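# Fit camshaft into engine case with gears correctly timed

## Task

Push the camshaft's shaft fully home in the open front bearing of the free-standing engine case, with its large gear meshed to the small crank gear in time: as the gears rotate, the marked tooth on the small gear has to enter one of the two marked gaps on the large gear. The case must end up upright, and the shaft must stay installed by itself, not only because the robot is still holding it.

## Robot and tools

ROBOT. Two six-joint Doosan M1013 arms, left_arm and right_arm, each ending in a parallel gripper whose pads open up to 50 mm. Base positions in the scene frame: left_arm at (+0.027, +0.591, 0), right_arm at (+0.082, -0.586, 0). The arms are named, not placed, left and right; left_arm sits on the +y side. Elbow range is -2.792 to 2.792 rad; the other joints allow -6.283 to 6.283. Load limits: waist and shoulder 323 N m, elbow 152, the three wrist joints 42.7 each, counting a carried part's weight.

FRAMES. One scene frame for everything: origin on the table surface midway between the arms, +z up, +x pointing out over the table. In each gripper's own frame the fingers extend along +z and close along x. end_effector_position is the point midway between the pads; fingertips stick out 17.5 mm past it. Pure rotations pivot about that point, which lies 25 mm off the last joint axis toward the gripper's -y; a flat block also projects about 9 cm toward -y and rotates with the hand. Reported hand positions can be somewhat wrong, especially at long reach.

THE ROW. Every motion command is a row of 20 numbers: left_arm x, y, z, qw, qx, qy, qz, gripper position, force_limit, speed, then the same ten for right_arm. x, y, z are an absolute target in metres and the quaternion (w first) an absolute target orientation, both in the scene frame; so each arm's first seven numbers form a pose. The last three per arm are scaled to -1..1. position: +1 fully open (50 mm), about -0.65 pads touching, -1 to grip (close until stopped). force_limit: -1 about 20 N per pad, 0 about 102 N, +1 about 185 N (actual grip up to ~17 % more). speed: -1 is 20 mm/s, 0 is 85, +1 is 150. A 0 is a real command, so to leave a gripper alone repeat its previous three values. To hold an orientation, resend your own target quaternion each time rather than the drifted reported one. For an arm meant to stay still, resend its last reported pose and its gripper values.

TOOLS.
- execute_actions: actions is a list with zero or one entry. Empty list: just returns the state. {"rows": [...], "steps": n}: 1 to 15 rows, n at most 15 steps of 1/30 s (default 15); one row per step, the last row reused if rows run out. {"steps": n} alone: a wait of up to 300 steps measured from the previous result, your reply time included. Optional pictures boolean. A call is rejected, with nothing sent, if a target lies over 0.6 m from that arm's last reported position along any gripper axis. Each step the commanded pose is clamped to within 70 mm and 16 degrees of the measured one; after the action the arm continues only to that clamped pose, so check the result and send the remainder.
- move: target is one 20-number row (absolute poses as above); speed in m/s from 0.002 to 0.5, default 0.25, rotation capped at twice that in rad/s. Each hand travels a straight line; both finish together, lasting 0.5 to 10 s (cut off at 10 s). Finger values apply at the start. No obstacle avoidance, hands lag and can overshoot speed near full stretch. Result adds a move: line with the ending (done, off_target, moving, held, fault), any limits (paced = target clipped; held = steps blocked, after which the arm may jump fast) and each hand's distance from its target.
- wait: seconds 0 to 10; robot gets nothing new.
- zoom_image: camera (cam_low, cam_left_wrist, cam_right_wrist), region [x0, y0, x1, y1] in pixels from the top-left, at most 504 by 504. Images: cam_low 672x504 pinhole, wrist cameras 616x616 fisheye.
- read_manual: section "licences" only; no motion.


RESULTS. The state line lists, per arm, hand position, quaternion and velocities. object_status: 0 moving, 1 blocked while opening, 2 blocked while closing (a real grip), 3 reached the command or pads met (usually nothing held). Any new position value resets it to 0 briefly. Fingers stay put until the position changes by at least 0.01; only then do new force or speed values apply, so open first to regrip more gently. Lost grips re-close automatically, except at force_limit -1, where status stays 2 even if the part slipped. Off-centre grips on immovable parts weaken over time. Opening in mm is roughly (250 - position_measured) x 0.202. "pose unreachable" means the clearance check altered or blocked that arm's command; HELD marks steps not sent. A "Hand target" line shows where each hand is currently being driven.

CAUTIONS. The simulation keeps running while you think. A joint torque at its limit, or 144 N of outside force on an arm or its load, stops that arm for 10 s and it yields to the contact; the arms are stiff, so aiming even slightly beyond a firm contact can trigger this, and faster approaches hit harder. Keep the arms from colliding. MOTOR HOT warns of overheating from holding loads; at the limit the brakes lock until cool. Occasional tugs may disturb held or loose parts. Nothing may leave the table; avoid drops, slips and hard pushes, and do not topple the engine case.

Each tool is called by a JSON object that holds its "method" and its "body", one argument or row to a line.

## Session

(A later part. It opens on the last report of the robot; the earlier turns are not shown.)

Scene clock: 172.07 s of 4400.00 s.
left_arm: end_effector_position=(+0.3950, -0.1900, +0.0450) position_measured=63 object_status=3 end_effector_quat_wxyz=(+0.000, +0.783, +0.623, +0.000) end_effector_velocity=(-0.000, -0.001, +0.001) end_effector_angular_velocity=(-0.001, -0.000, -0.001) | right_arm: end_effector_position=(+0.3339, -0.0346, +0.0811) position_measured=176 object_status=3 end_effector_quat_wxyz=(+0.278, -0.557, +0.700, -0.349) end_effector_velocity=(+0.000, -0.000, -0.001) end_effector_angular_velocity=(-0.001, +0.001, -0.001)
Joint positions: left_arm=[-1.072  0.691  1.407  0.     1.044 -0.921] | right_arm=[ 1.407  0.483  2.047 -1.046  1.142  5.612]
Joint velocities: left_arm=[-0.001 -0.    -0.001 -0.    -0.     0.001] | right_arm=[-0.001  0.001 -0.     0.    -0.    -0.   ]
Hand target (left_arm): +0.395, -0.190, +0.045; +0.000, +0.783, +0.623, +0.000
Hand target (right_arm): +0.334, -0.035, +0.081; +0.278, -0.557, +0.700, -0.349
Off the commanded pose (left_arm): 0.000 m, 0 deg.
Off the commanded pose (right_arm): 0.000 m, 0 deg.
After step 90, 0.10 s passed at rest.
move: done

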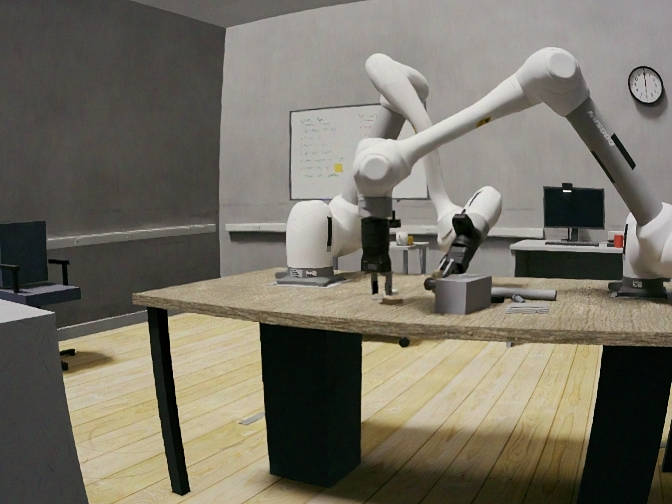

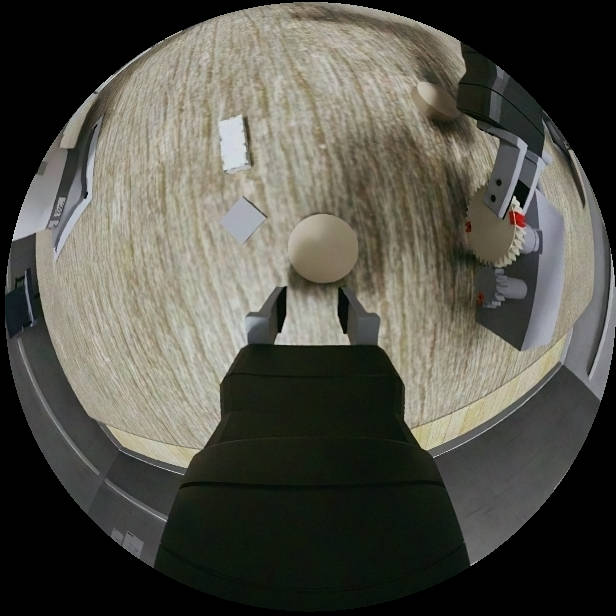

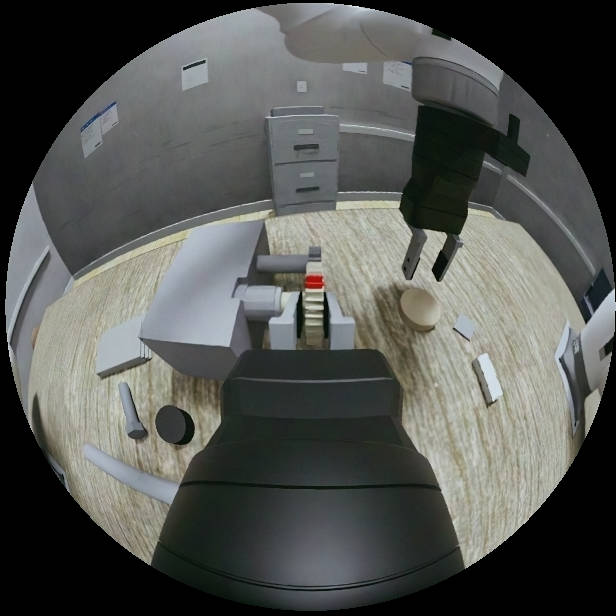

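{"method": "move", "body": {
  "target": [0.395,-0.19,0.045,0,0.7826,0.6225,0,0.6,0,0, 0.3334,-0.0366,0.0811,-0.2778,0.5571,-0.7003,0.3492,0,0.3,-0.7]
}}

{"method": "move", "body": {
  "target": [0.42,-0.15,0.045,-0.1611,0.7559,0.6013,0.2025,0.6,0,0, 0.2864,-0.0256,0.117,-0.2778,0.5571,-0.7003,0.3492,0,0.3,-0.7],
  "speed": 0.15
}}

Scene clock: 177.03 s of 4400.00 s.
left_arm: end_effector_position=(+0.3950, -0.1900, +0.0450) position_measured=63 object_status=3 end_effector_quat_wxyz=(+0.000, +0.783, +0.623, -0.000) end_effector_velocity=(-0.001, -0.001, -0.001) end_effector_angular_velocity=(+0.000, +0.000, -0.002) | right_arm: end_effector_position=(+0.3334, -0.0366, +0.0811) position_measured=152 object_status=3 end_effector_quat_wxyz=(+0.278, -0.557, +0.700, -0.349) end_effector_velocity=(+0.000, -0.000, -0.001) end_effector_angular_velocity=(-0.002, -0.000, -0.000)
Joint positions: left_arm=[-1.072  0.691  1.407 -0.     1.044 -0.921] | right_arm=[ 1.407  0.48   2.051 -1.046  1.142  5.614]
Joint velocities: left_arm=[-0.002  0.001  0.    -0.    -0.     0.   ] | right_arm=[-0.     0.002 -0.    -0.     0.     0.   ]
Hand target (left_arm): +0.395, -0.190, +0.045; -0.000, +0.783, +0.623, -0.000
Hand target (right_arm): +0.333, -0.037, +0.081; +0.278, -0.557, +0.700, -0.349
Off the commanded pose (left_arm): 0.000 m, 0 deg.
Off the commanded pose (right_arm): 0.000 m, 0 deg.
After step 90, 1.27 s passed at rest.
move: done

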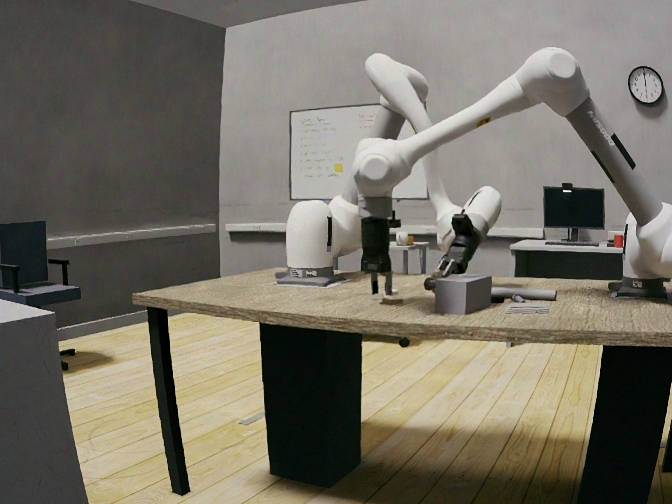

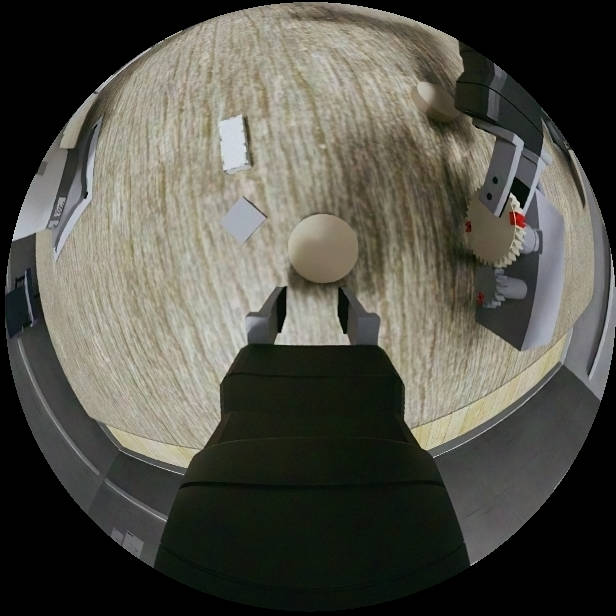

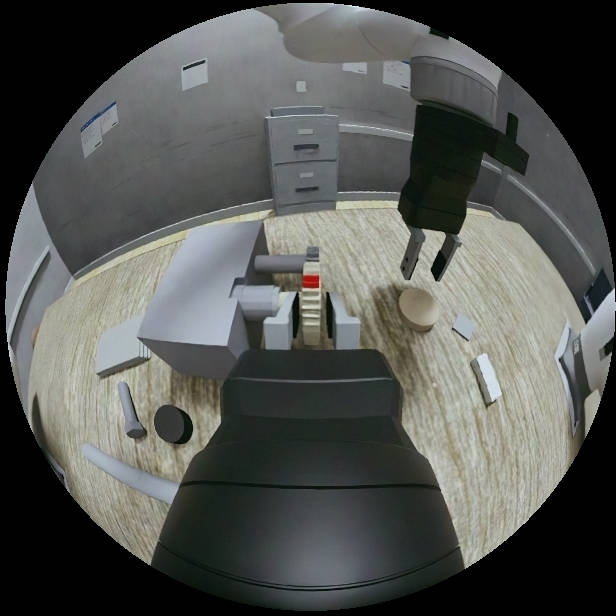

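Scene clock: 179.10 s of 4400.00 s.
left_arm: end_effector_position=(+0.4200, -0.1500, +0.0451) position_measured=63 object_status=3 end_effector_quat_wxyz=(-0.161, +0.756, +0.601, +0.202) end_effector_velocity=(+0.001, -0.000, +0.001) end_effector_angular_velocity=(-0.000, -0.000, -0.000) | right_arm: end_effector_position=(+0.2864, -0.0255, +0.1170) position_measured=152 object_status=3 end_effector_quat_wxyz=(+0.278, -0.557, +0.700, -0.349) end_effector_velocity=(-0.000, +0.000, -0.000) end_effector_angular_velocity=(+0.000, +0.000, +0.000)
Joint positions: left_arm=[-1.126  0.864  1.165  0.284  1.56  -1.043] | right_arm=[ 1.484  0.443  2.013 -0.969  1.222  5.571]
Joint velocities: left_arm=[ 0.    -0.    -0.001  0.001  0.001  0.001] | right_arm=[ 0.     0.001 -0.001  0.    -0.001  0.   ]
Hand target (left_arm): +0.420, -0.150, +0.045; -0.161, +0.756, +0.601, +0.202
Hand target (right_arm): +0.286, -0.026, +0.117; +0.278, -0.557, +0.700, -0.349
Off the commanded pose (left_arm): 0.000 m, 0 deg.
Off the commanded pose (right_arm): 0.000 m, 0 deg.
move: done

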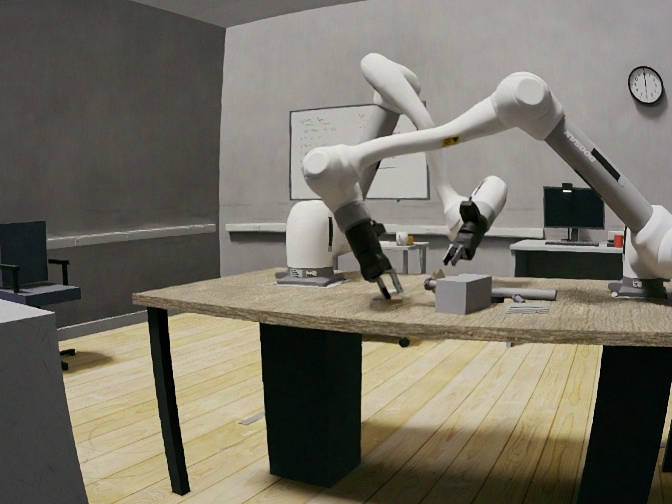

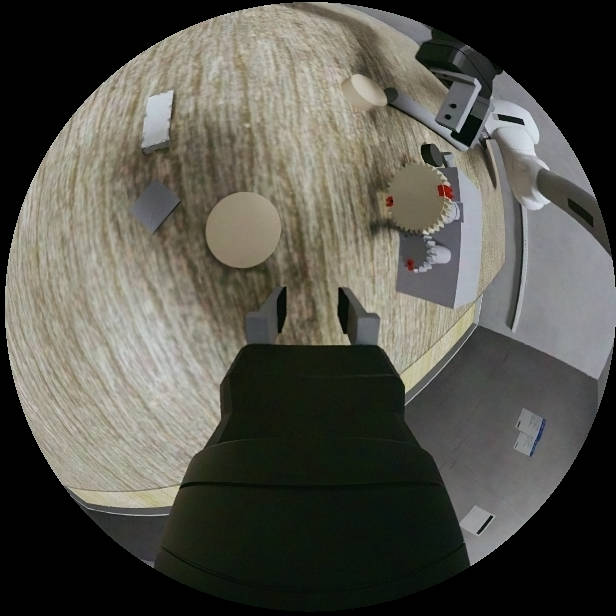

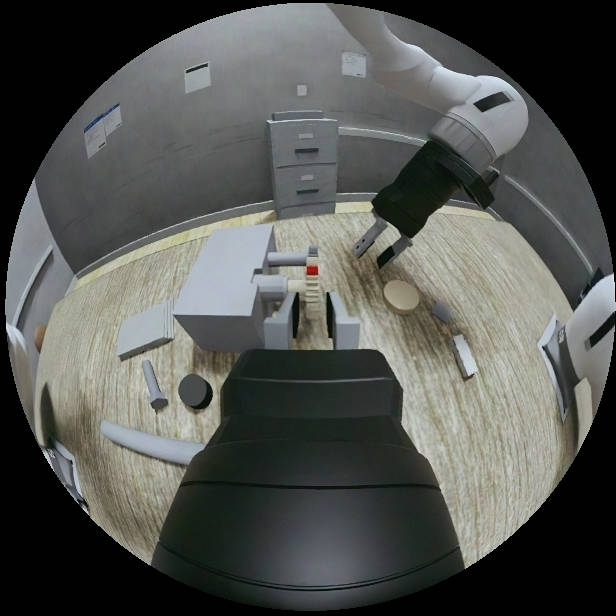

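{"method": "zoom_image", "body": {
  "camera": "cam_left_wrist",
  "region": [375, 180, 470, 280]
}}

Region (375, 180, 470, 280) of cam_left_wrist's 616x616 image, scaled by 5.040, with more detail than that image has; it fills the left 479 columns of this view, and the rest is white.

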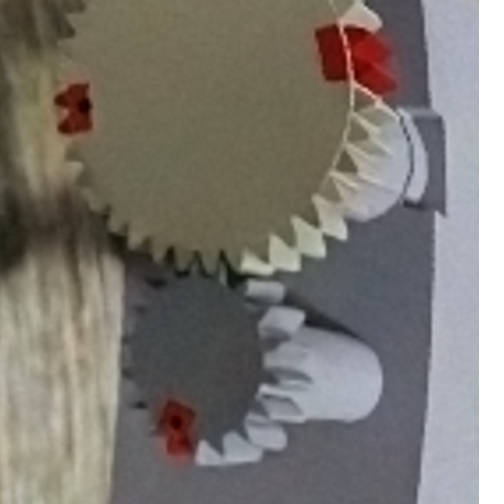

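{"method": "finished_scene", "body": {
  "scene": 1
}}

The scene is finished: the task was done.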